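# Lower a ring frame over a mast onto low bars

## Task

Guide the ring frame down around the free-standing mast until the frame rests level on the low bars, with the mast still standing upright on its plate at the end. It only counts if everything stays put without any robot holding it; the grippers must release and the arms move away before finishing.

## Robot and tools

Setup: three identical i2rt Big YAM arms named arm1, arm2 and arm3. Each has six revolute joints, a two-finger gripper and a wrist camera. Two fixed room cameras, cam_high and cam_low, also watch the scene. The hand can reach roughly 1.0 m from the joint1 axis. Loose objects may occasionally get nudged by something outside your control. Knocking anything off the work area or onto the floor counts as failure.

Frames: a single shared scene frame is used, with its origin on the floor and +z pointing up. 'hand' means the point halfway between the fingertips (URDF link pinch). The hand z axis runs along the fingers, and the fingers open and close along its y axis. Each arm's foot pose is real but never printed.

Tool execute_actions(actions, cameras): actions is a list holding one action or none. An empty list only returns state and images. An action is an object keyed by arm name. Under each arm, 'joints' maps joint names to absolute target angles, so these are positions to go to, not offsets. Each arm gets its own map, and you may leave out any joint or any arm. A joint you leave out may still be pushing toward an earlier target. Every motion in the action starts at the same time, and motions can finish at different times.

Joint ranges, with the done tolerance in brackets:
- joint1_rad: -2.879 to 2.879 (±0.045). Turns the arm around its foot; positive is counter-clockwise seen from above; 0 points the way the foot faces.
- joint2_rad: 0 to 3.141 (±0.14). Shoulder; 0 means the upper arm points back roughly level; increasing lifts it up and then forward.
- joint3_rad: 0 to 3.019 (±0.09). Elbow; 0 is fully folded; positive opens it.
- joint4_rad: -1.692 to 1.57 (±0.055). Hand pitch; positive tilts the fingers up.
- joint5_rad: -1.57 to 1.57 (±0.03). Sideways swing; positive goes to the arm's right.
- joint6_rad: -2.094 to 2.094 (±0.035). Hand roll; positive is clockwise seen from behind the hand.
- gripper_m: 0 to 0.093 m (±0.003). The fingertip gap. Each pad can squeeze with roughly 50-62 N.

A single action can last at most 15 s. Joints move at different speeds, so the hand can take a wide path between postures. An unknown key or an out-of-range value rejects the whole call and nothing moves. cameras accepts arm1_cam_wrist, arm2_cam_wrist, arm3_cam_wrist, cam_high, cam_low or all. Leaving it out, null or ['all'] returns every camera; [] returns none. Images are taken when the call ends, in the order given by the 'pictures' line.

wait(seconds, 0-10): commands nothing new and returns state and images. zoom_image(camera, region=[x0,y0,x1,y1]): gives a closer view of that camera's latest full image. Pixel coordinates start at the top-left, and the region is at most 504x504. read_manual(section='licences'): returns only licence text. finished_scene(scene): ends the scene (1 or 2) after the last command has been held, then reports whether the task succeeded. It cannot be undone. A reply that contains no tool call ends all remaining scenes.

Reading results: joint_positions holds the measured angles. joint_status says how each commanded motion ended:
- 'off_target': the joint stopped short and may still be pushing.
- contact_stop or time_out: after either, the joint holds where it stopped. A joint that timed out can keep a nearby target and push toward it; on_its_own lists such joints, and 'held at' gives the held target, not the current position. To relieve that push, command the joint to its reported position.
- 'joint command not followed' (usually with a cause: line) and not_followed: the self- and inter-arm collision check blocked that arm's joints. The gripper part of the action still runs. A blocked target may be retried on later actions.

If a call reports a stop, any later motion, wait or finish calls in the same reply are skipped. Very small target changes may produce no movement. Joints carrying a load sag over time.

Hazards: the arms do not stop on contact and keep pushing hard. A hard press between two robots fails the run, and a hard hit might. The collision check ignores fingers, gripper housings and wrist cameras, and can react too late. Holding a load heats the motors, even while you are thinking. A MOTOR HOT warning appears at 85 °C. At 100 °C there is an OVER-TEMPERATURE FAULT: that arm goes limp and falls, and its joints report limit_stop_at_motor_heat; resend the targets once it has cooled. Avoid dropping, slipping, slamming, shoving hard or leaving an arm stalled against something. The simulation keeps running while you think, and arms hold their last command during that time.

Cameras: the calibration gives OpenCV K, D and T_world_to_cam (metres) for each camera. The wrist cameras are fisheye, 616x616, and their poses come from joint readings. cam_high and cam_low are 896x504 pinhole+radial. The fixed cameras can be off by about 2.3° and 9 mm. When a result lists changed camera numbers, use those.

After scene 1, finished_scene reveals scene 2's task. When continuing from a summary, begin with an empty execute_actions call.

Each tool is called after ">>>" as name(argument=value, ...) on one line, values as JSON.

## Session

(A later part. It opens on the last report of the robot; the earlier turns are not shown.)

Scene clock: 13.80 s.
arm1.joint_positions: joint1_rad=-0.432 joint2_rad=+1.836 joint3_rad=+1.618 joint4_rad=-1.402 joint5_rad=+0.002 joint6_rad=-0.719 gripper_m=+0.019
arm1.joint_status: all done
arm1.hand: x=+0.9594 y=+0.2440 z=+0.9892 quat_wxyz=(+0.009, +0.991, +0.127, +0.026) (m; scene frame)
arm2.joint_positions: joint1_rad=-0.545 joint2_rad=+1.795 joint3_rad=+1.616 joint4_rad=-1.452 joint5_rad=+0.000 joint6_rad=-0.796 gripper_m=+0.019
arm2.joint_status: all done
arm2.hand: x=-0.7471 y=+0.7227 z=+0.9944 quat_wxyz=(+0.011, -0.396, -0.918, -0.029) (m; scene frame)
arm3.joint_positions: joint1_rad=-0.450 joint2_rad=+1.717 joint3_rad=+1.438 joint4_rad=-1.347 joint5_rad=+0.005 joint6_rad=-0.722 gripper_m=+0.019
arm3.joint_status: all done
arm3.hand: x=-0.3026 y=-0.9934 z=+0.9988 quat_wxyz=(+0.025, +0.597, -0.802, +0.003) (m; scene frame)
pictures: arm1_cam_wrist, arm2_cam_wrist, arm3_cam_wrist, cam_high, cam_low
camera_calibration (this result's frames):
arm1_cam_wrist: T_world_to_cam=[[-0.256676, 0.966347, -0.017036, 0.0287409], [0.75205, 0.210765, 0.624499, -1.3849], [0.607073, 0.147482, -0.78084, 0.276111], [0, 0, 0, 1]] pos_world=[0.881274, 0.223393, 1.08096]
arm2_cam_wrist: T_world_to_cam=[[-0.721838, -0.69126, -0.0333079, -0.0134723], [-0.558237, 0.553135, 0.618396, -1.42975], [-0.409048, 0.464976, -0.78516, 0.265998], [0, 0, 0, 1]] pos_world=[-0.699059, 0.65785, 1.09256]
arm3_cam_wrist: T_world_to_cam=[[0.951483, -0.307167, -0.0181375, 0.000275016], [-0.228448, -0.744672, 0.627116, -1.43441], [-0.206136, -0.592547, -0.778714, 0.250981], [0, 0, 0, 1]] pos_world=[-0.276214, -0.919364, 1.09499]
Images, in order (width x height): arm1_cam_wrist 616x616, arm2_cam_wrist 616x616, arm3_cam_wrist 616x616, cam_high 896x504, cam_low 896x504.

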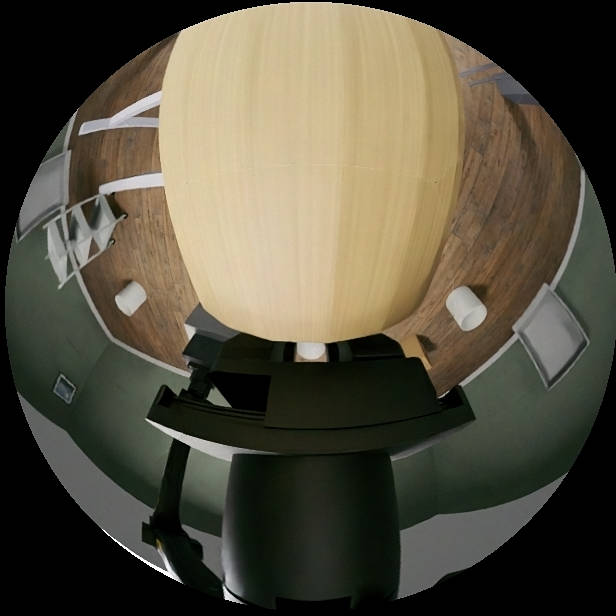

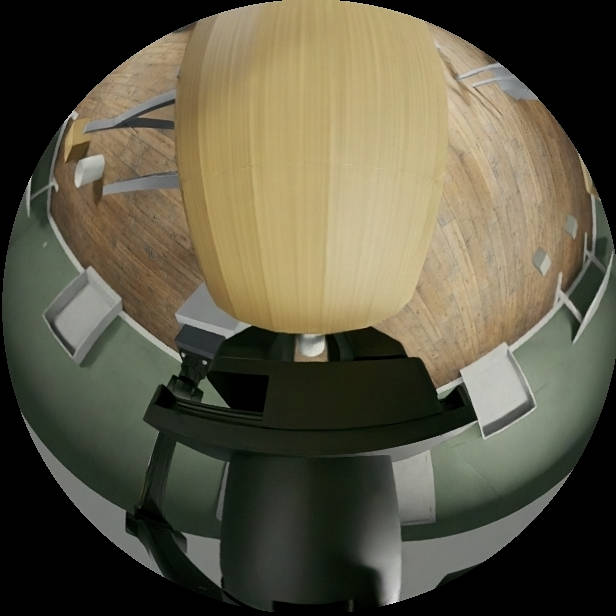

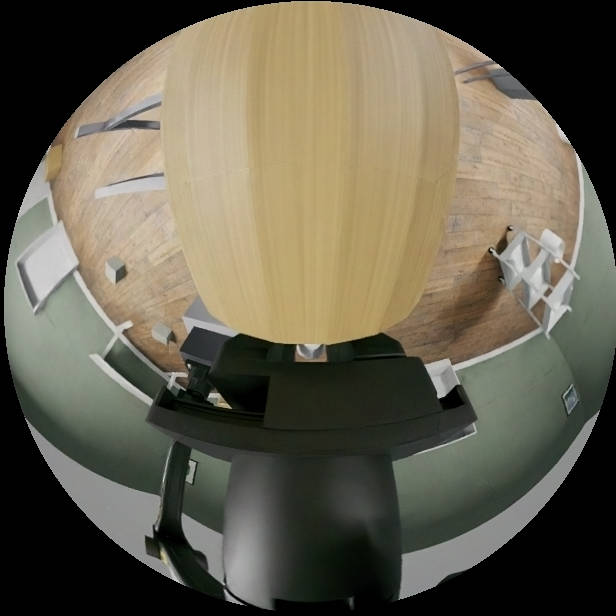

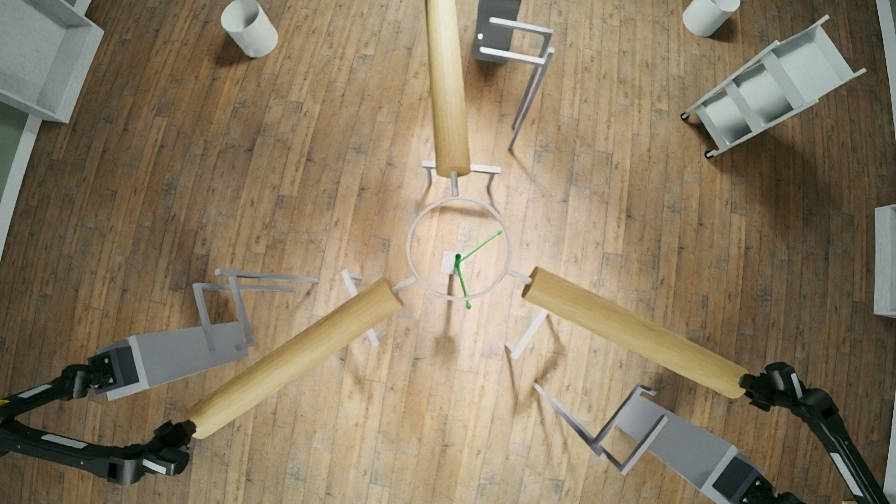

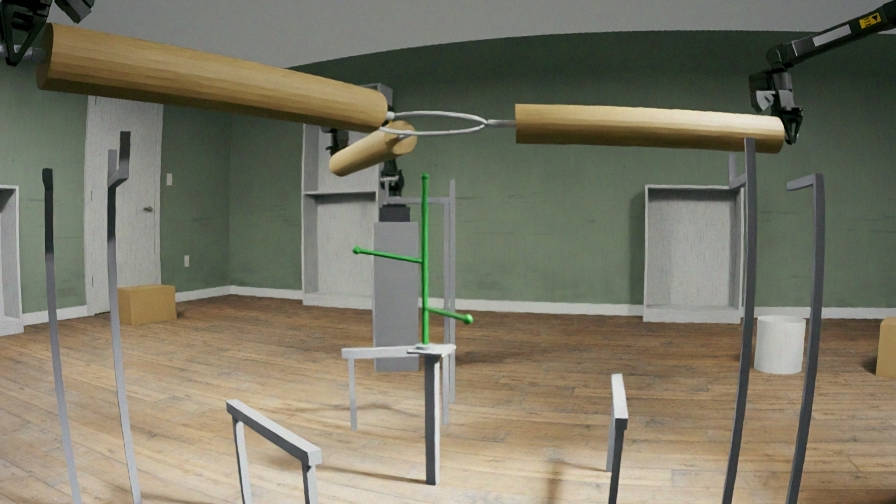

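>>> execute_actions(actions=[{"arm1":{"joints":{"joint2_rad":1.827,"joint3_rad":1.501,"joint4_rad":-1.16}},"arm2":{"joints":{"joint2_rad":1.793,"joint3_rad":1.487,"joint4_rad":-1.196}},"arm3":{"joints":{"joint2_rad":1.736,"joint3_rad":1.322,"joint4_rad":-1.087}}}], cameras=["cam_high"])

>>> execute_actions(actions=[{"arm1":{"joints":{"joint2_rad":1.94,"joint3_rad":1.41,"joint4_rad":-0.956}},"arm2":{"joints":{"joint2_rad":1.898,"joint3_rad":1.383,"joint4_rad":-0.986}},"arm3":{"joints":{"joint2_rad":1.866,"joint3_rad":1.235,"joint4_rad":-0.87}}}], cameras=["cam_high"])

>>> execute_actions(actions=[{"arm1":{"joints":{"joint2_rad":2.108,"joint3_rad":1.373,"joint4_rad":-0.75}},"arm2":{"joints":{"joint2_rad":2.062,"joint3_rad":1.332,"joint4_rad":-0.771}},"arm3":{"joints":{"joint2_rad":2.057,"joint3_rad":1.203,"joint4_rad":-0.648}}}], cameras=["cam_high","cam_low"])

Scene clock: 15.40 s.
arm1.joint_positions: joint1_rad=-0.434 joint2_rad=+1.865 joint3_rad=+1.474 joint4_rad=-1.179 joint5_rad=+0.000 joint6_rad=-0.724 gripper_m=+0.019
arm1.joint_status: all done
arm1.hand: x=+0.9580 y=+0.2468 z=+0.9213 quat_wxyz=(-0.005, +0.992, +0.129, +0.005) (m; scene frame)
arm2.joint_positions: joint1_rad=-0.547 joint2_rad=+1.816 joint3_rad=+1.463 joint4_rad=-1.222 joint5_rad=-0.006 joint6_rad=-0.801 gripper_m=+0.019
arm2.joint_status: all done
arm2.hand: x=-0.7473 y=+0.7191 z=+0.9265 quat_wxyz=(-0.002, -0.395, -0.919, -0.004) (m; scene frame)
arm3.joint_positions: joint1_rad=-0.453 joint2_rad=+1.764 joint3_rad=+1.303 joint4_rad=-1.111 joint5_rad=+0.006 joint6_rad=-0.728 gripper_m=+0.019
arm3.joint_status: all done
arm3.hand: x=-0.2971 y=-0.9920 z=+0.9276 quat_wxyz=(-0.001, +0.598, -0.801, +0.005) (m; scene frame)
pictures: cam_high
Images, in order (width x height): cam_high 896x504.

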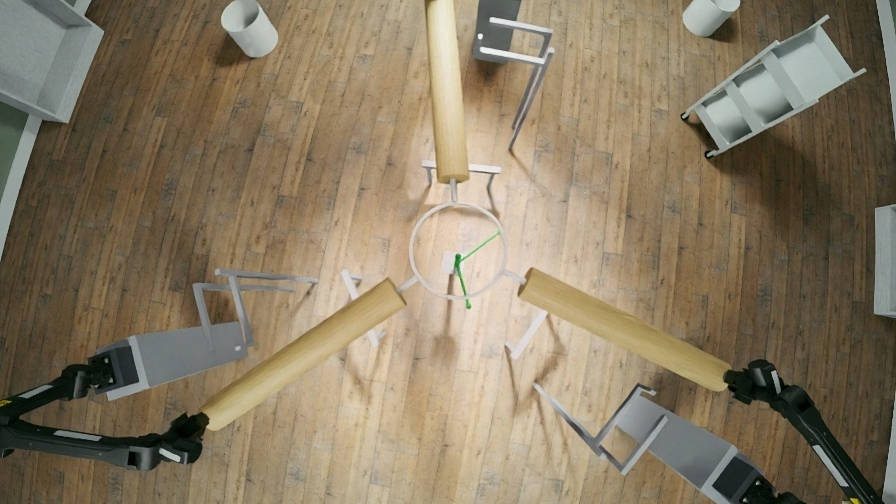

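Scene clock: 16.43 s.
arm1.joint_positions: joint1_rad=-0.435 joint2_rad=+1.993 joint3_rad=+1.386 joint4_rad=-0.962 joint5_rad=+0.000 joint6_rad=-0.727 gripper_m=+0.019
arm1.joint_status: all done
arm1.hand: x=+0.9564 y=+0.2498 z=+0.8241 quat_wxyz=(-0.005, +0.992, +0.130, +0.004) (m; scene frame)
arm2.joint_positions: joint1_rad=-0.548 joint2_rad=+1.931 joint3_rad=+1.359 joint4_rad=-0.999 joint5_rad=-0.003 joint6_rad=-0.805 gripper_m=+0.019
arm2.joint_status: all done
arm2.hand: x=-0.7484 y=+0.7164 z=+0.8316 quat_wxyz=(-0.001, -0.394, -0.919, -0.002) (m; scene frame)
arm3.joint_positions: joint1_rad=-0.454 joint2_rad=+1.900 joint3_rad=+1.219 joint4_rad=-0.883 joint5_rad=+0.008 joint6_rad=-0.730 gripper_m=+0.019
arm3.joint_status: all done
arm3.hand: x=-0.2927 y=-0.9907 z=+0.8350 quat_wxyz=(-0.005, +0.599, -0.801, +0.007) (m; scene frame)
pictures: cam_high
Images, in order (width x height): cam_high 896x504.

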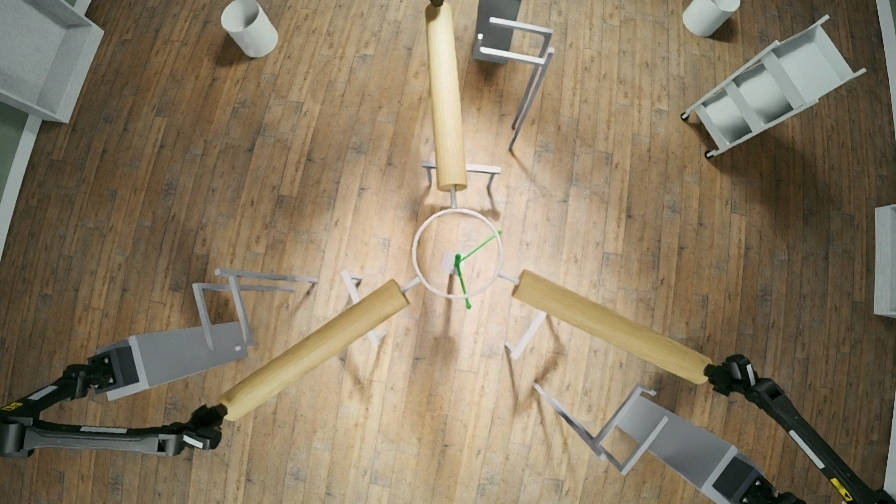

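Scene clock: 17.50 s.
arm1.joint_positions: joint1_rad=-0.439 joint2_rad=+2.163 joint3_rad=+1.359 joint4_rad=-0.754 joint5_rad=+0.000 joint6_rad=-0.733 gripper_m=+0.019
arm1.joint_status: all done
arm1.hand: x=+0.9543 y=+0.2544 z=+0.7256 quat_wxyz=(-0.008, +0.991, +0.131, +0.000) (m; scene frame)
arm2.joint_positions: joint1_rad=-0.552 joint2_rad=+2.098 joint3_rad=+1.313 joint4_rad=-0.781 joint5_rad=-0.005 joint6_rad=-0.811 gripper_m=+0.019
arm2.joint_status: all done
arm2.hand: x=-0.7507 y=+0.7143 z=+0.7311 quat_wxyz=(-0.003, -0.393, -0.919, +0.000) (m; scene frame)
arm3.joint_positions: joint1_rad=-0.455 joint2_rad=+2.091 joint3_rad=+1.194 joint4_rad=-0.657 joint5_rad=+0.008 joint6_rad=-0.733 gripper_m=+0.019
arm3.joint_status: all done
arm3.hand: x=-0.2880 y=-0.9888 z=+0.7354 quat_wxyz=(-0.010, +0.600, -0.800, +0.007) (m; scene frame)
pictures: cam_high, cam_low
Images, in order (width x height): cam_high 896x504, cam_low 896x504.

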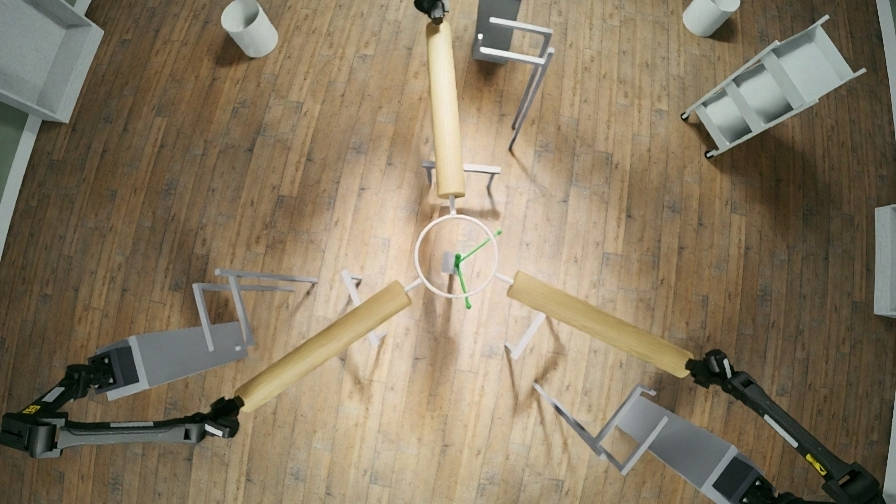

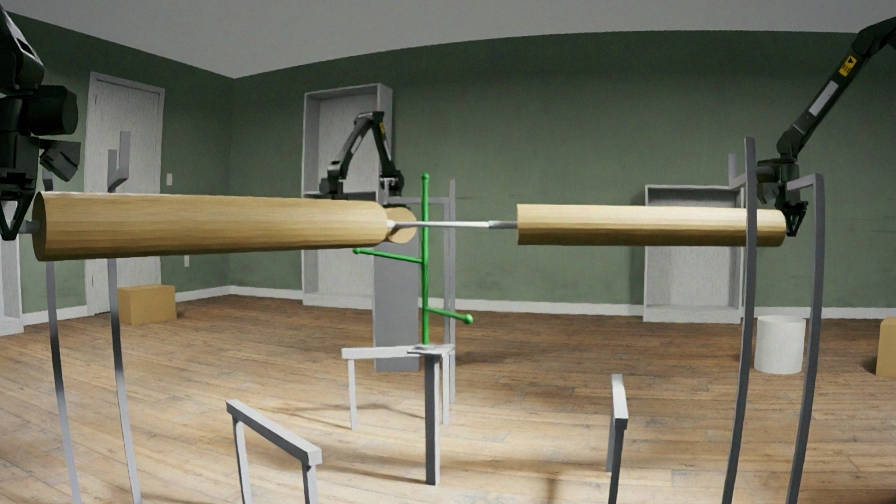

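>>> execute_actions(actions=[{"arm1":{"joints":{"joint1_rad":-0.298,"joint2_rad":2.205,"joint3_rad":1.6,"joint4_rad":-0.89,"joint6_rad":-0.59}},"arm2":{"joints":{"joint1_rad":-0.688,"joint2_rad":2.17,"joint3_rad":1.568,"joint4_rad":-0.91,"joint6_rad":-0.956}},"arm3":{"joints":{"joint2_rad":1.915,"joint3_rad":0.915,"joint4_rad":-0.515}}}], cameras=["cam_high","cam_low"])

Scene clock: 19.20 s.
arm1.joint_positions: joint1_rad=-0.296 joint2_rad=+2.229 joint3_rad=+1.557 joint4_rad=-0.876 joint5_rad=+0.005 joint6_rad=-0.587 gripper_m=+0.019
arm1.joint_status: all done
arm1.hand: x=+0.8724 y=+0.1990 z=+0.7429 quat_wxyz=(-0.011, +0.992, +0.129, -0.004) (m; scene frame)
arm2.joint_positions: joint1_rad=-0.687 joint2_rad=+2.185 joint3_rad=+1.528 joint4_rad=-0.905 joint5_rad=-0.008 joint6_rad=-0.944 gripper_m=+0.019
arm2.joint_status: all done
arm2.hand: x=-0.8329 y=+0.6653 z=+0.7451 quat_wxyz=(-0.005, -0.394, -0.919, +0.003) (m; scene frame)
arm3.joint_positions: joint1_rad=-0.455 joint2_rad=+1.935 joint3_rad=+0.894 joint4_rad=-0.532 joint5_rad=+0.003 joint6_rad=-0.735 gripper_m=+0.019
arm3.joint_status: all done
arm3.hand: x=-0.3727 y=-1.0399 z=+0.7387 quat_wxyz=(-0.001, +0.601, -0.800, +0.003) (m; scene frame)
pictures: cam_high, cam_low
Images, in order (width x height): cam_high 896x504, cam_low 896x504.

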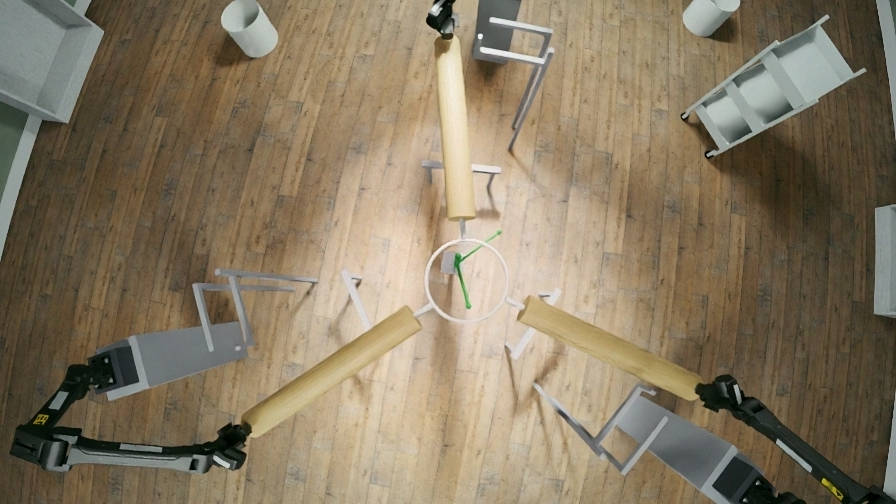

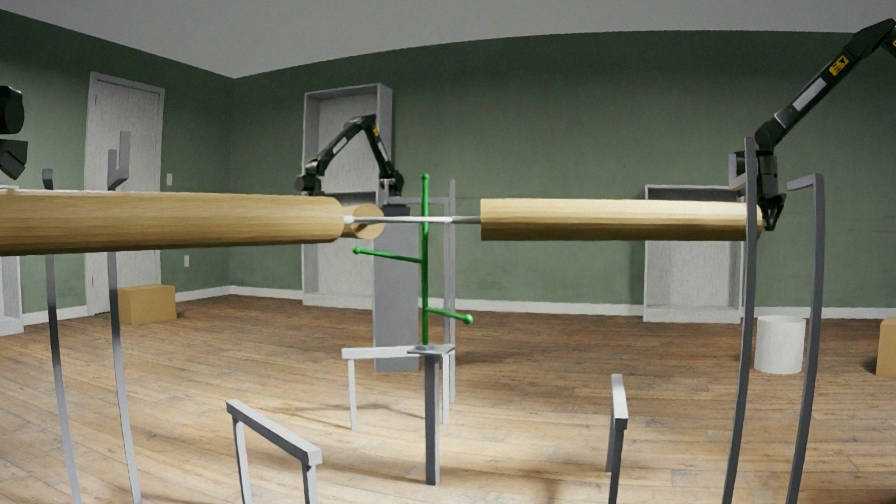

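>>> execute_actions(actions=[{"arm1":{"joints":{"joint2_rad":2.345,"joint3_rad":1.605,"joint4_rad":-0.752}},"arm2":{"joints":{"joint2_rad":2.305,"joint3_rad":1.565,"joint4_rad":-0.762}},"arm3":{"joints":{"joint2_rad":2.115,"joint3_rad":0.94,"joint4_rad":-0.34}}}], cameras=[])

>>> execute_actions(actions=[{"arm1":{"joints":{"joint2_rad":2.497,"joint3_rad":1.66,"joint4_rad":-0.657}},"arm2":{"joints":{"joint2_rad":2.454,"joint3_rad":1.608,"joint4_rad":-0.658}},"arm3":{"joints":{"joint2_rad":2.322,"joint3_rad":1.005,"joint4_rad":-0.2}}}], cameras=["cam_high","cam_low"])

Scene clock: 20.53 s.
arm1.joint_positions: joint1_rad=-0.297 joint2_rad=+2.390 joint3_rad=+1.570 joint4_rad=-0.746 joint5_rad=-0.003 joint6_rad=-0.588 gripper_m=+0.019
arm1.joint_status: all done
arm1.hand: x=+0.8776 y=+0.1977 z=+0.6526 quat_wxyz=(-0.004, +0.992, +0.129, +0.002) (m; scene frame)
arm2.joint_positions: joint1_rad=-0.676 joint2_rad=+2.335 joint3_rad=+1.528 joint4_rad=-0.758 joint5_rad=-0.007 joint6_rad=-0.937 gripper_m=+0.019
arm2.joint_status: all done
arm2.hand: x=-0.8264 y=+0.6662 z=+0.6586 quat_wxyz=(-0.004, -0.392, -0.920, +0.001) (m; scene frame)
arm3.joint_positions: joint1_rad=-0.455 joint2_rad=+2.138 joint3_rad=+0.922 joint4_rad=-0.349 joint5_rad=+0.001 joint6_rad=-0.733 gripper_m=+0.019
arm3.joint_status: all done
arm3.hand: x=-0.3685 y=-1.0377 z=+0.6633 quat_wxyz=(-0.005, +0.599, -0.801, +0.003) (m; scene frame)
pictures: none
No camera images: the call's "cameras" was empty. Leave "cameras" out to get every camera's image.

Scene clock: 21.53 s.
arm1.joint_positions: joint1_rad=-0.301 joint2_rad=+2.535 joint3_rad=+1.628 joint4_rad=-0.656 joint5_rad=+0.000 joint6_rad=-0.592 gripper_m=+0.019
arm1.joint_status: all done
arm1.hand: x=+0.8771 y=+0.2016 z=+0.5820 quat_wxyz=(-0.006, +0.992, +0.130, +0.002) (m; scene frame)
arm2.joint_positions: joint1_rad=-0.676 joint2_rad=+2.480 joint3_rad=+1.572 joint4_rad=-0.654 joint5_rad=-0.006 joint6_rad=-0.938 gripper_m=+0.019
arm2.joint_status: all done
arm2.hand: x=-0.8270 y=+0.6656 z=+0.5859 quat_wxyz=(-0.004, -0.391, -0.920, +0.002) (m; scene frame)
arm3.joint_positions: joint1_rad=-0.457 joint2_rad=+2.344 joint3_rad=+0.994 joint4_rad=-0.211 joint5_rad=-0.001 joint6_rad=-0.736 gripper_m=+0.019
arm3.joint_status: all done
arm3.hand: x=-0.3644 y=-1.0359 z=+0.5894 quat_wxyz=(-0.007, +0.600, -0.800, +0.002) (m; scene frame)
pictures: cam_high, cam_low
Images, in order (width x height): cam_high 896x504, cam_low 896x504.

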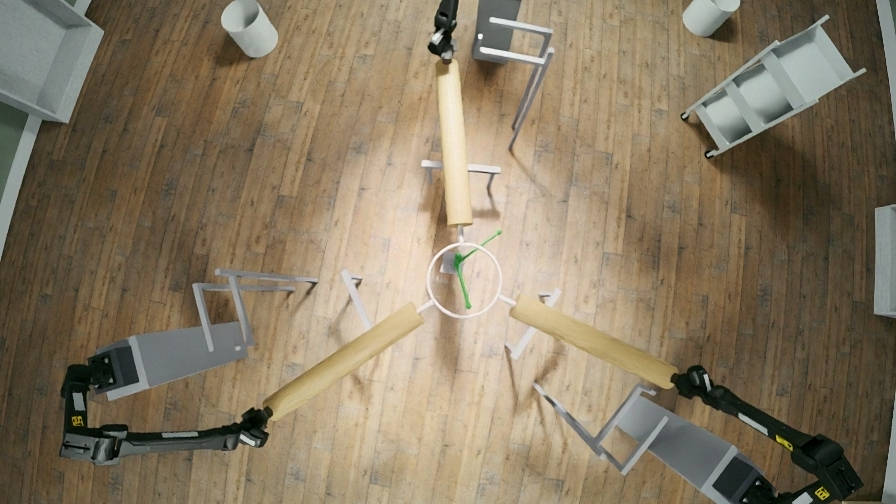

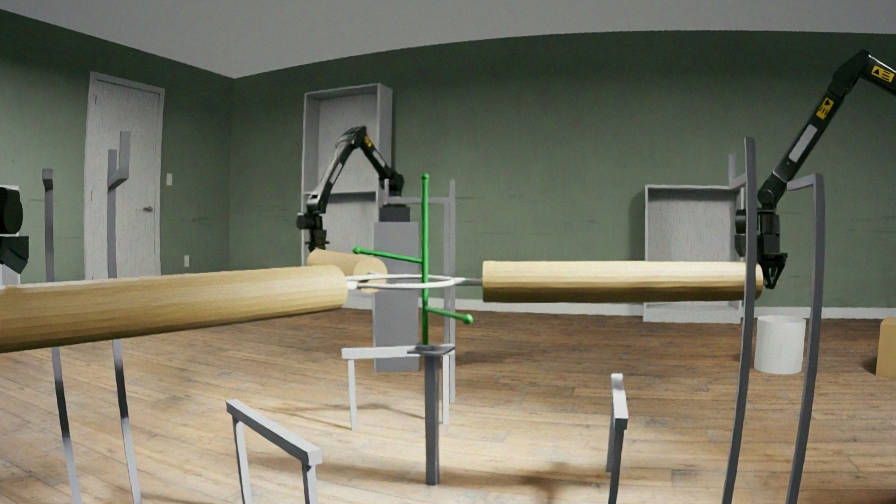

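>>> execute_actions(actions=[{"arm1":{"joints":{"joint1_rad":-0.333,"joint2_rad":2.395,"joint3_rad":1.364,"joint4_rad":-0.472,"joint6_rad":-0.63}},"arm2":{"joints":{"joint1_rad":-0.54,"joint2_rad":2.474,"joint3_rad":1.646,"joint4_rad":-0.69,"joint6_rad":-0.805}},"arm3":{"joints":{"joint1_rad":-0.574,"joint2_rad":2.38,"joint3_rad":1.205,"joint4_rad":-0.357,"joint6_rad":-0.862}}}], cameras=[])

>>> execute_actions(actions=[{"arm1":{"joints":{"joint1_rad":-0.355,"joint2_rad":2.32,"joint3_rad":1.12,"joint4_rad":-0.306,"joint6_rad":-0.652}},"arm2":{"joints":{"joint1_rad":-0.422,"joint2_rad":2.506,"joint3_rad":1.722,"joint4_rad":-0.735,"joint6_rad":-0.687}},"arm3":{"joints":{"joint1_rad":-0.66,"joint2_rad":2.444,"joint3_rad":1.41,"joint4_rad":-0.495,"joint6_rad":-0.948}}}], cameras=["cam_high","cam_low"])

>>> zoom_image(camera="cam_high", region=[400, 180, 560, 340])

Scene clock: 25.97 s.
arm1.joint_positions: joint1_rad=-0.331 joint2_rad=+2.453 joint3_rad=+1.347 joint4_rad=-0.481 joint5_rad=-0.004 joint6_rad=-0.626 gripper_m=+0.019
arm1.joint_status: all done
arm1.hand: x=+0.9616 y=+0.1884 z=+0.5705 quat_wxyz=(+0.002, +0.991, +0.131, +0.011) (m; scene frame)
arm2.joint_positions: joint1_rad=-0.532 joint2_rad=+2.485 joint3_rad=+1.608 joint4_rad=-0.690 joint5_rad=+0.001 joint6_rad=-0.791 gripper_m=+0.019
arm2.joint_status: all done
arm2.hand: x=-0.7428 y=+0.6481 z=+0.5915 quat_wxyz=(+0.000, -0.393, -0.919, +0.001) (m; scene frame)
arm3.joint_positions: joint1_rad=-0.580 joint2_rad=+2.395 joint3_rad=+1.191 joint4_rad=-0.345 joint5_rad=+0.001 joint6_rad=-0.857 gripper_m=+0.019
arm3.joint_status: all done
arm3.hand: x=-0.2786 y=-1.0538 z=+0.5901 quat_wxyz=(-0.013, +0.599, -0.801, +0.005) (m; scene frame)
pictures: none
No camera images: the call's "cameras" was empty. Leave "cameras" out to get every camera's image.

Scene clock: 27.07 s.
arm1.joint_positions: joint1_rad=-0.347 joint2_rad=+2.371 joint3_rad=+1.103 joint4_rad=-0.316 joint5_rad=-0.002 joint6_rad=-0.639 gripper_m=+0.019
arm1.joint_status: all done
arm1.hand: x=+1.0330 y=+0.1696 z=+0.5744 quat_wxyz=(+0.000, +0.991, +0.130, +0.010) (m; scene frame)
arm2.joint_positions: joint1_rad=-0.416 joint2_rad=+2.514 joint3_rad=+1.679 joint4_rad=-0.731 joint5_rad=-0.001 joint6_rad=-0.673 gripper_m=+0.019
arm2.joint_status: all done
arm2.hand: x=-0.6704 y=+0.6327 z=+0.5921 quat_wxyz=(-0.001, -0.394, -0.919, +0.001) (m; scene frame)
arm3.joint_positions: joint1_rad=-0.660 joint2_rad=+2.458 joint3_rad=+1.386 joint4_rad=-0.484 joint5_rad=+0.001 joint6_rad=-0.936 gripper_m=+0.019
arm3.joint_status: all done
arm3.hand: x=-0.2113 y=-1.0710 z=+0.5907 quat_wxyz=(-0.009, +0.599, -0.801, +0.005) (m; scene frame)
pictures: cam_high, cam_low
Images, in order (width x height): cam_high 896x504, cam_low 896x504.

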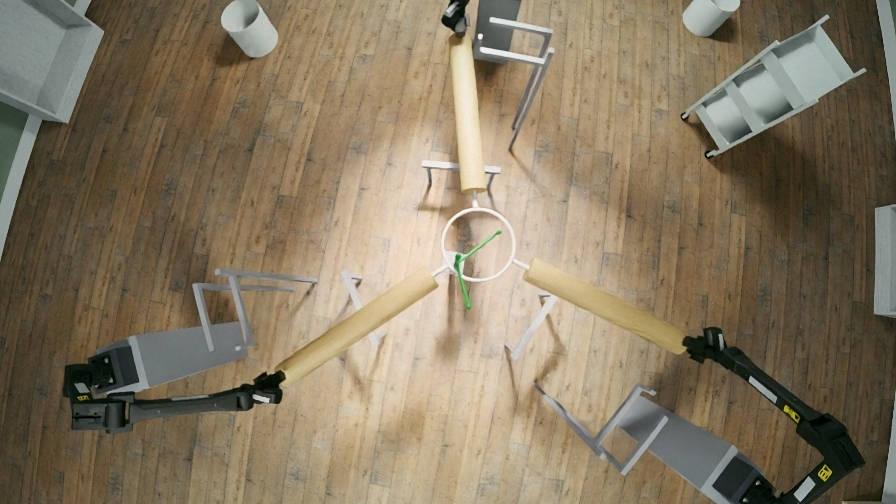

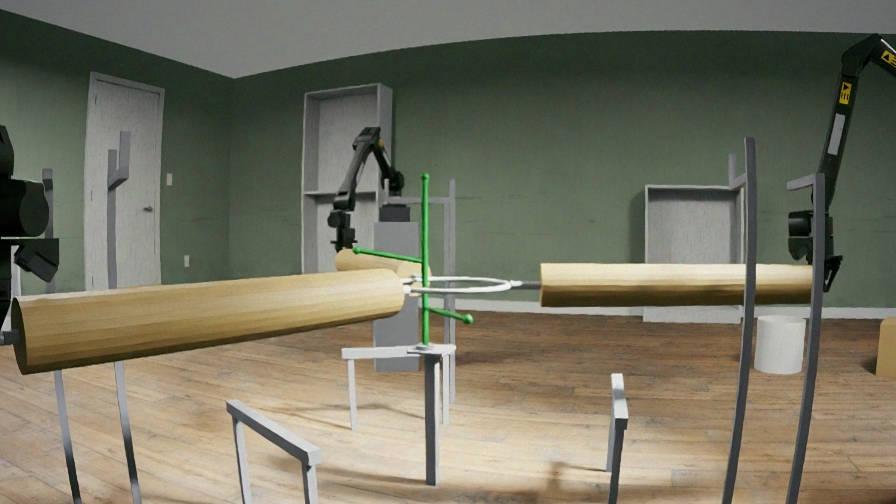

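Region (400, 180, 560, 340) of cam_high's 896x504 image, scaled by 3.150, with more detail than that image has.

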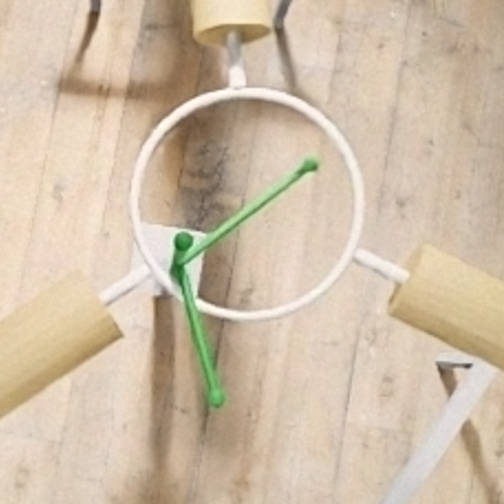

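>>> execute_actions(actions=[{"arm1":{"joints":{"joint2_rad":2.462,"joint3_rad":1.195,"joint4_rad":-0.232}},"arm2":{"joints":{"joint1_rad":-0.437,"joint2_rad":2.62,"joint3_rad":1.783,"joint4_rad":-0.67,"joint6_rad":-0.7}},"arm3":{"joints":{"joint1_rad":-0.648,"joint2_rad":2.57,"joint3_rad":1.465,"joint4_rad":-0.425}}}], cameras=["cam_high"])

>>> execute_actions(actions=[{"arm1":{"joints":{"joint2_rad":2.605,"joint3_rad":1.281,"joint4_rad":-0.176}},"arm2":{"joints":{"joint2_rad":2.743,"joint3_rad":1.867,"joint4_rad":-0.63}},"arm3":{"joints":{"joint2_rad":2.702,"joint3_rad":1.555,"joint4_rad":-0.381}}}], cameras=["cam_high","cam_low"])

Scene clock: 28.40 s.
arm1.joint_positions: joint1_rad=-0.351 joint2_rad=+2.492 joint3_rad=+1.181 joint4_rad=-0.244 joint5_rad=-0.002 joint6_rad=-0.646 gripper_m=+0.019
arm1.joint_status: all done
arm1.hand: x=+1.0200 y=+0.1776 z=+0.5300 quat_wxyz=(-0.007, +0.991, +0.131, -0.002) (m; scene frame)
arm2.joint_positions: joint1_rad=-0.438 joint2_rad=+2.641 joint3_rad=+1.742 joint4_rad=-0.671 joint5_rad=-0.005 joint6_rad=-0.698 gripper_m=+0.019
arm2.joint_status: all done
arm2.hand: x=-0.6834 y=+0.6334 z=+0.5307 quat_wxyz=(-0.002, -0.393, -0.920, -0.002) (m; scene frame)
arm3.joint_positions: joint1_rad=-0.649 joint2_rad=+2.589 joint3_rad=+1.445 joint4_rad=-0.424 joint5_rad=+0.001 joint6_rad=-0.932 gripper_m=+0.019
arm3.joint_status: all done
arm3.hand: x=-0.2184 y=-1.0674 z=+0.5328 quat_wxyz=(-0.004, +0.602, -0.799, +0.003) (m; scene frame)
pictures: cam_high
Images, in order (width x height): cam_high 896x504.

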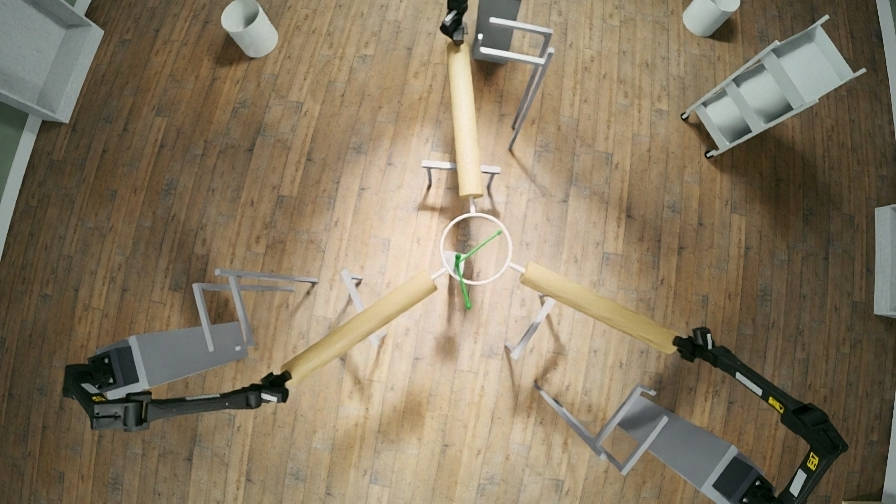

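Scene clock: 29.33 s.
arm1.joint_positions: joint1_rad=-0.353 joint2_rad=+2.637 joint3_rad=+1.271 joint4_rad=-0.187 joint5_rad=-0.002 joint6_rad=-0.648 gripper_m=+0.019
arm1.joint_status: all done
arm1.hand: x=+1.0199 y=+0.1790 z=+0.4734 quat_wxyz=(-0.007, +0.991, +0.131, -0.003) (m; scene frame)
arm2.joint_positions: joint1_rad=-0.438 joint2_rad=+2.764 joint3_rad=+1.826 joint4_rad=-0.631 joint5_rad=-0.005 joint6_rad=-0.701 gripper_m=+0.019
arm2.joint_status: all done
arm2.hand: x=-0.6833 y=+0.6323 z=+0.4766 quat_wxyz=(-0.003, -0.391, -0.920, -0.001) (m; scene frame)
arm3.joint_positions: joint1_rad=-0.650 joint2_rad=+2.720 joint3_rad=+1.537 joint4_rad=-0.381 joint5_rad=+0.000 joint6_rad=-0.934 gripper_m=+0.019
arm3.joint_status: all done
arm3.hand: x=-0.2154 y=-1.0670 z=+0.4788 quat_wxyz=(-0.005, +0.602, -0.799, +0.003) (m; scene frame)
pictures: cam_high, cam_low
Images, in order (width x height): cam_high 896x504, cam_low 896x504.

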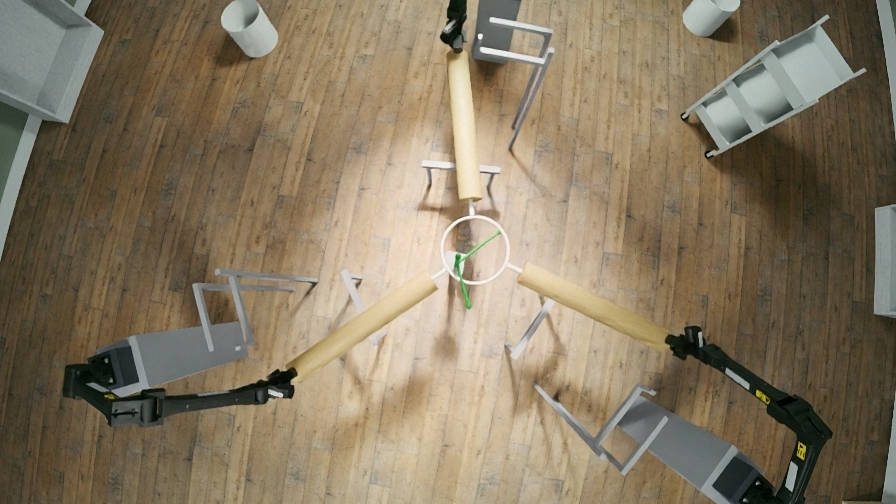

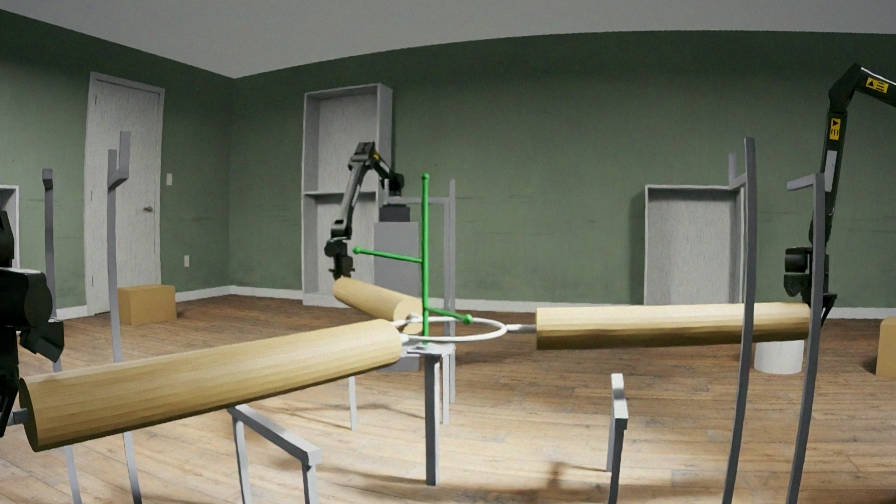

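>>> execute_actions(actions=[{"arm1":{"joints":{"joint1_rad":-0.4,"joint2_rad":2.65,"joint3_rad":1.445,"joint4_rad":-0.312,"joint6_rad":-0.697}},"arm2":{"joints":{"joint1_rad":-0.497,"joint2_rad":2.68,"joint3_rad":1.69,"joint4_rad":-0.515,"joint6_rad":-0.765}},"arm3":{"joints":{"joint1_rad":-0.548,"joint2_rad":2.69,"joint3_rad":1.505,"joint4_rad":-0.342,"joint6_rad":-0.83}}}], cameras=[])

>>> execute_actions(actions=[{"arm1":{"joints":{"joint1_rad":-0.443,"joint2_rad":2.695,"joint3_rad":1.61,"joint4_rad":-0.436,"joint6_rad":-0.741}},"arm2":{"joints":{"joint1_rad":-0.552,"joint2_rad":2.628,"joint3_rad":1.523,"joint4_rad":-0.406,"joint6_rad":-0.824}},"arm3":{"joints":{"joint1_rad":-0.449,"joint2_rad":2.678,"joint3_rad":1.456,"joint4_rad":-0.307,"joint6_rad":-0.731}}}], cameras=["cam_high"])

>>> execute_actions(actions=[{"arm1":{"joints":{"joint2_rad":2.848,"joint3_rad":1.74,"joint4_rad":-0.4}},"arm2":{"joints":{"joint2_rad":2.793,"joint3_rad":1.65,"joint4_rad":-0.372}},"arm3":{"joints":{"joint2_rad":2.844,"joint3_rad":1.592,"joint4_rad":-0.278}}}], cameras=["cam_high","cam_low"])

Scene clock: 31.00 s.
arm1.joint_positions: joint1_rad=-0.401 joint2_rad=+2.672 joint3_rad=+1.431 joint4_rad=-0.299 joint5_rad=+0.003 joint6_rad=-0.697 gripper_m=+0.019
arm1.joint_status: all done
arm1.hand: x=+0.9807 y=+0.2228 z=+0.4734 quat_wxyz=(-0.013, +0.991, +0.132, -0.007) (m; scene frame)
arm2.joint_positions: joint1_rad=-0.502 joint2_rad=+2.713 joint3_rad=+1.672 joint4_rad=-0.535 joint5_rad=-0.003 joint6_rad=-0.763 gripper_m=+0.019
arm2.joint_status: all done
arm2.hand: x=-0.7237 y=+0.6702 z=+0.4739 quat_wxyz=(+0.000, -0.392, -0.920, -0.004) (m; scene frame)
arm3.joint_positions: joint1_rad=-0.552 joint2_rad=+2.714 joint3_rad=+1.496 joint4_rad=-0.353 joint5_rad=+0.004 joint6_rad=-0.835 gripper_m=+0.019
arm3.joint_status: all done
arm3.hand: x=-0.2496 y=-1.0256 z=+0.4760 quat_wxyz=(-0.001, +0.602, -0.799, +0.004) (m; scene frame)
pictures: none
No camera images: the call's "cameras" was empty. Leave "cameras" out to get every camera's image.

Scene clock: 31.97 s.
arm1.joint_positions: joint1_rad=-0.437 joint2_rad=+2.715 joint3_rad=+1.589 joint4_rad=-0.421 joint5_rad=+0.000 joint6_rad=-0.732 gripper_m=+0.019
arm1.joint_status: all done
arm1.hand: x=+0.9495 y=+0.2594 z=+0.4743 quat_wxyz=(-0.011, +0.991, +0.131, -0.005) (m; scene frame)
arm2.joint_positions: joint1_rad=-0.556 joint2_rad=+2.657 joint3_rad=+1.507 joint4_rad=-0.424 joint5_rad=-0.002 joint6_rad=-0.814 gripper_m=+0.019
arm2.joint_status: all done
arm2.hand: x=-0.7529 y=+0.7130 z=+0.4758 quat_wxyz=(-0.001, -0.393, -0.919, -0.002) (m; scene frame)
arm3.joint_positions: joint1_rad=-0.450 joint2_rad=+2.703 joint3_rad=+1.455 joint4_rad=-0.318 joint5_rad=+0.003 joint6_rad=-0.731 gripper_m=+0.019
arm3.joint_status: all done
arm3.hand: x=-0.2846 y=-0.9837 z=+0.4760 quat_wxyz=(-0.005, +0.601, -0.799, +0.004) (m; scene frame)
pictures: cam_high
Images, in order (width x height): cam_high 896x504.

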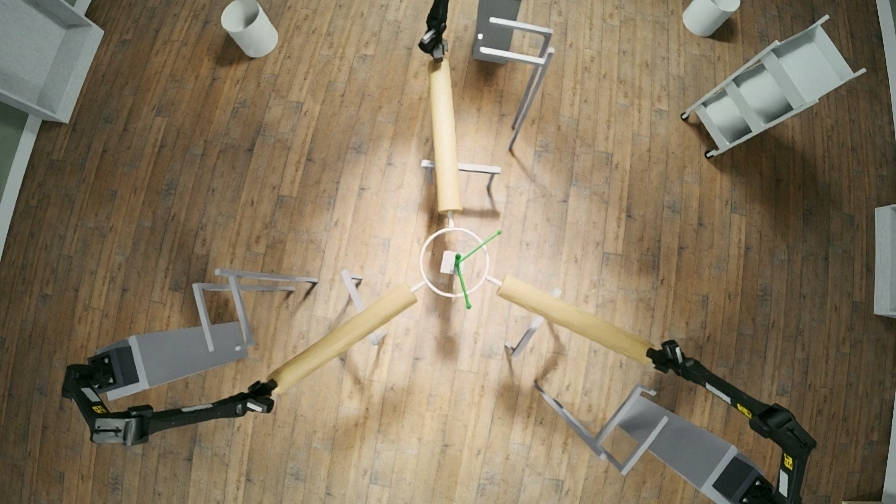

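Scene clock: 32.90 s.
arm1.joint_positions: joint1_rad=-0.435 joint2_rad=+2.877 joint3_rad=+1.721 joint4_rad=-0.400 joint5_rad=-0.004 joint6_rad=-0.731 gripper_m=+0.019
arm1.joint_status: all done
arm1.hand: x=+0.9519 y=+0.2570 z=+0.4077 quat_wxyz=(-0.006, +0.991, +0.132, -0.002) (m; scene frame)
arm2.joint_positions: joint1_rad=-0.550 joint2_rad=+2.817 joint3_rad=+1.624 joint4_rad=-0.373 joint5_rad=-0.004 joint6_rad=-0.814 gripper_m=+0.019
arm2.joint_status: all done
arm2.hand: x=-0.7495 y=+0.7127 z=+0.4092 quat_wxyz=(-0.002, -0.391, -0.920, +0.001) (m; scene frame)
arm3.joint_positions: joint1_rad=-0.453 joint2_rad=+2.862 joint3_rad=+1.583 joint4_rad=-0.280 joint5_rad=-0.001 joint6_rad=-0.732 gripper_m=+0.019
arm3.joint_status: all done
arm3.hand: x=-0.2824 y=-0.9841 z=+0.4123 quat_wxyz=(-0.008, +0.600, -0.800, +0.002) (m; scene frame)
pictures: cam_high, cam_low
Images, in order (width x height): cam_high 896x504, cam_low 896x504.

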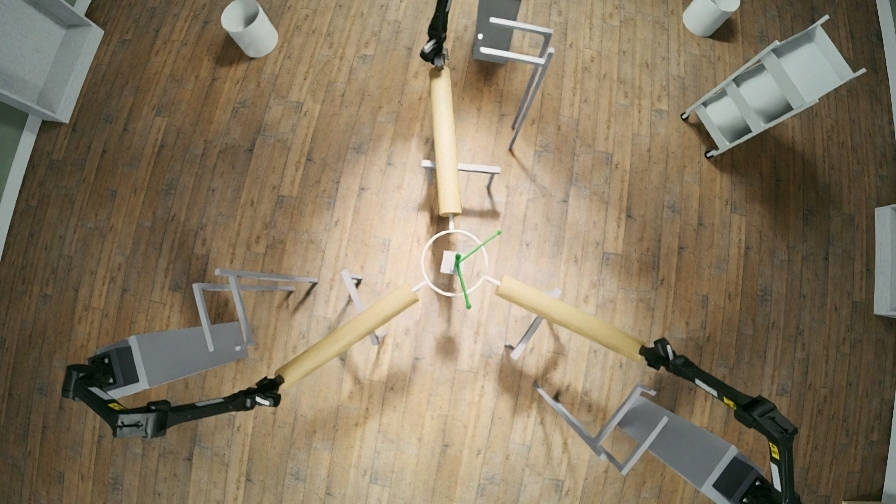

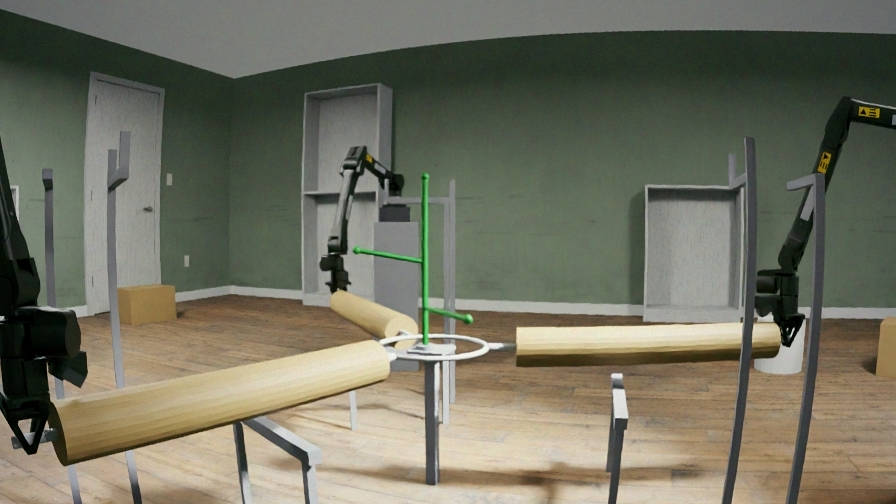

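>>> execute_actions(actions=[{"arm1":{"joints":{"joint2_rad":2.942,"joint3_rad":1.822,"joint4_rad":-0.39}},"arm2":{"joints":{"joint2_rad":2.885,"joint3_rad":1.725,"joint4_rad":-0.357}},"arm3":{"joints":{"joint2_rad":2.938,"joint3_rad":1.67,"joint4_rad":-0.268}}}], cameras=["cam_low"])

Scene clock: 33.97 s.
arm1.joint_positions: joint1_rad=-0.435 joint2_rad=+2.962 joint3_rad=+1.801 joint4_rad=-0.393 joint5_rad=-0.005 joint6_rad=-0.731 gripper_m=+0.019
arm1.joint_status: all done
arm1.hand: x=+0.9513 y=+0.2575 z=+0.3748 quat_wxyz=(-0.007, +0.991, +0.132, -0.003) (m; scene frame)
arm2.joint_positions: joint1_rad=-0.551 joint2_rad=+2.899 joint3_rad=+1.698 joint4_rad=-0.362 joint5_rad=-0.005 joint6_rad=-0.814 gripper_m=+0.019
arm2.joint_status: all done
arm2.hand: x=-0.7498 y=+0.7117 z=+0.3767 quat_wxyz=(-0.004, -0.391, -0.920, +0.002) (m; scene frame)
arm3.joint_positions: joint1_rad=-0.453 joint2_rad=+2.946 joint3_rad=+1.661 joint4_rad=-0.272 joint5_rad=-0.001 joint6_rad=-0.733 gripper_m=+0.019
arm3.joint_status: all done
arm3.hand: x=-0.2818 y=-0.9841 z=+0.3793 quat_wxyz=(-0.009, +0.600, -0.800, +0.002) (m; scene frame)
pictures: cam_low
Images, in order (width x height): cam_low 896x504.

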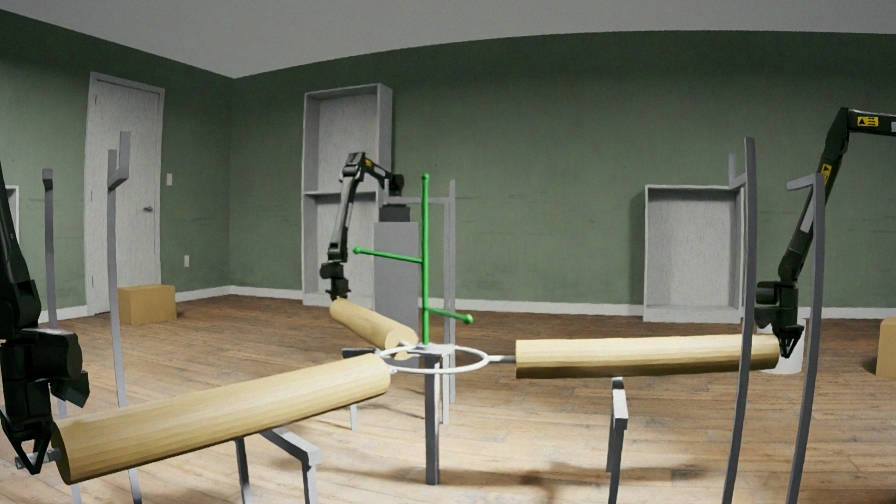

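Another 2 cm.

>>> execute_actions(actions=[{"arm1":{"joints":{"joint2_rad":3.0,"joint3_rad":1.872}},"arm2":{"joints":{"joint2_rad":2.94,"joint3_rad":1.772}},"arm3":{"joints":{"joint2_rad":2.995,"joint3_rad":1.718}}}], cameras=["cam_low"])

Scene clock: 34.77 s.
arm1.joint_positions: joint1_rad=-0.435 joint2_rad=+3.013 joint3_rad=+1.853 joint4_rad=-0.393 joint5_rad=-0.006 joint6_rad=-0.731 gripper_m=+0.019
arm1.joint_status: all done
arm1.hand: x=+0.9514 y=+0.2574 z=+0.3552 quat_wxyz=(-0.007, +0.991, +0.132, -0.004) (m; scene frame)
arm2.joint_positions: joint1_rad=-0.551 joint2_rad=+2.948 joint3_rad=+1.746 joint4_rad=-0.361 joint5_rad=-0.006 joint6_rad=-0.814 gripper_m=+0.019
arm2.joint_status: all done
arm2.hand: x=-0.7498 y=+0.7114 z=+0.3578 quat_wxyz=(-0.004, -0.391, -0.920, +0.001) (m; scene frame)
arm3.joint_positions: joint1_rad=-0.453 joint2_rad=+2.996 joint3_rad=+1.711 joint4_rad=-0.272 joint5_rad=+0.000 joint6_rad=-0.733 gripper_m=+0.019
arm3.joint_status: all done
arm3.hand: x=-0.2815 y=-0.9841 z=+0.3605 quat_wxyz=(-0.009, +0.600, -0.800, +0.003) (m; scene frame)
pictures: cam_low
Images, in order (width x height): cam_low 896x504.

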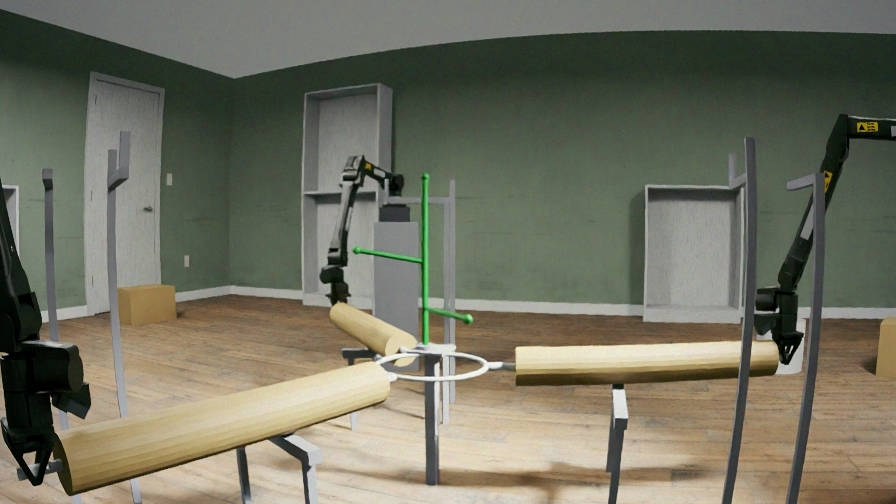

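>>> execute_actions(actions=[{"arm1":{"joints":{"joint2_rad":3.045,"joint3_rad":1.912}},"arm2":{"joints":{"joint2_rad":2.985,"joint3_rad":1.81}},"arm3":{"joints":{"joint2_rad":3.04,"joint3_rad":1.757}}}], cameras=["cam_low"])

Scene clock: 35.47 s.
arm1.joint_positions: joint1_rad=-0.435 joint2_rad=+3.032 joint3_rad=+1.877 joint4_rad=-0.393 joint5_rad=+0.001 joint6_rad=-0.731 gripper_m=+0.019
arm1.joint_status: all done
arm1.hand: x=+0.9502 y=+0.2596 z=+0.3484 quat_wxyz=(-0.011, +0.991, +0.132, -0.004) (m; scene frame)
arm2.joint_positions: joint1_rad=-0.552 joint2_rad=+2.955 joint3_rad=+1.761 joint4_rad=-0.374 joint5_rad=+0.002 joint6_rad=-0.814 gripper_m=+0.019
arm2.joint_status: all done
arm2.hand: x=-0.7515 y=+0.7095 z=+0.3563 quat_wxyz=(+0.001, -0.391, -0.920, +0.001) (m; scene frame)
arm3.joint_positions: joint1_rad=-0.453 joint2_rad=+3.012 joint3_rad=+1.731 joint4_rad=-0.273 joint5_rad=+0.008 joint6_rad=-0.733 gripper_m=+0.019
arm3.joint_status: all done
arm3.hand: x=-0.2793 y=-0.9844 z=+0.3544 quat_wxyz=(-0.010, +0.600, -0.800, +0.007) (m; scene frame)
pictures: cam_low
Images, in order (width x height): cam_low 896x504.

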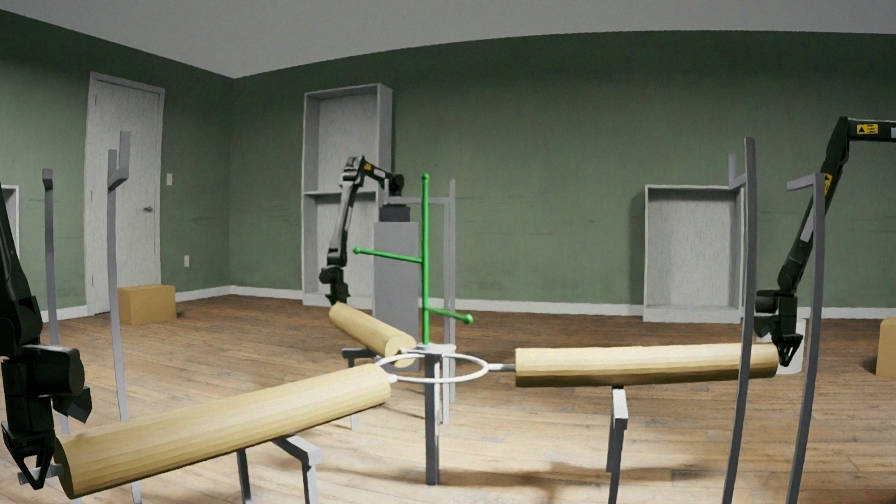

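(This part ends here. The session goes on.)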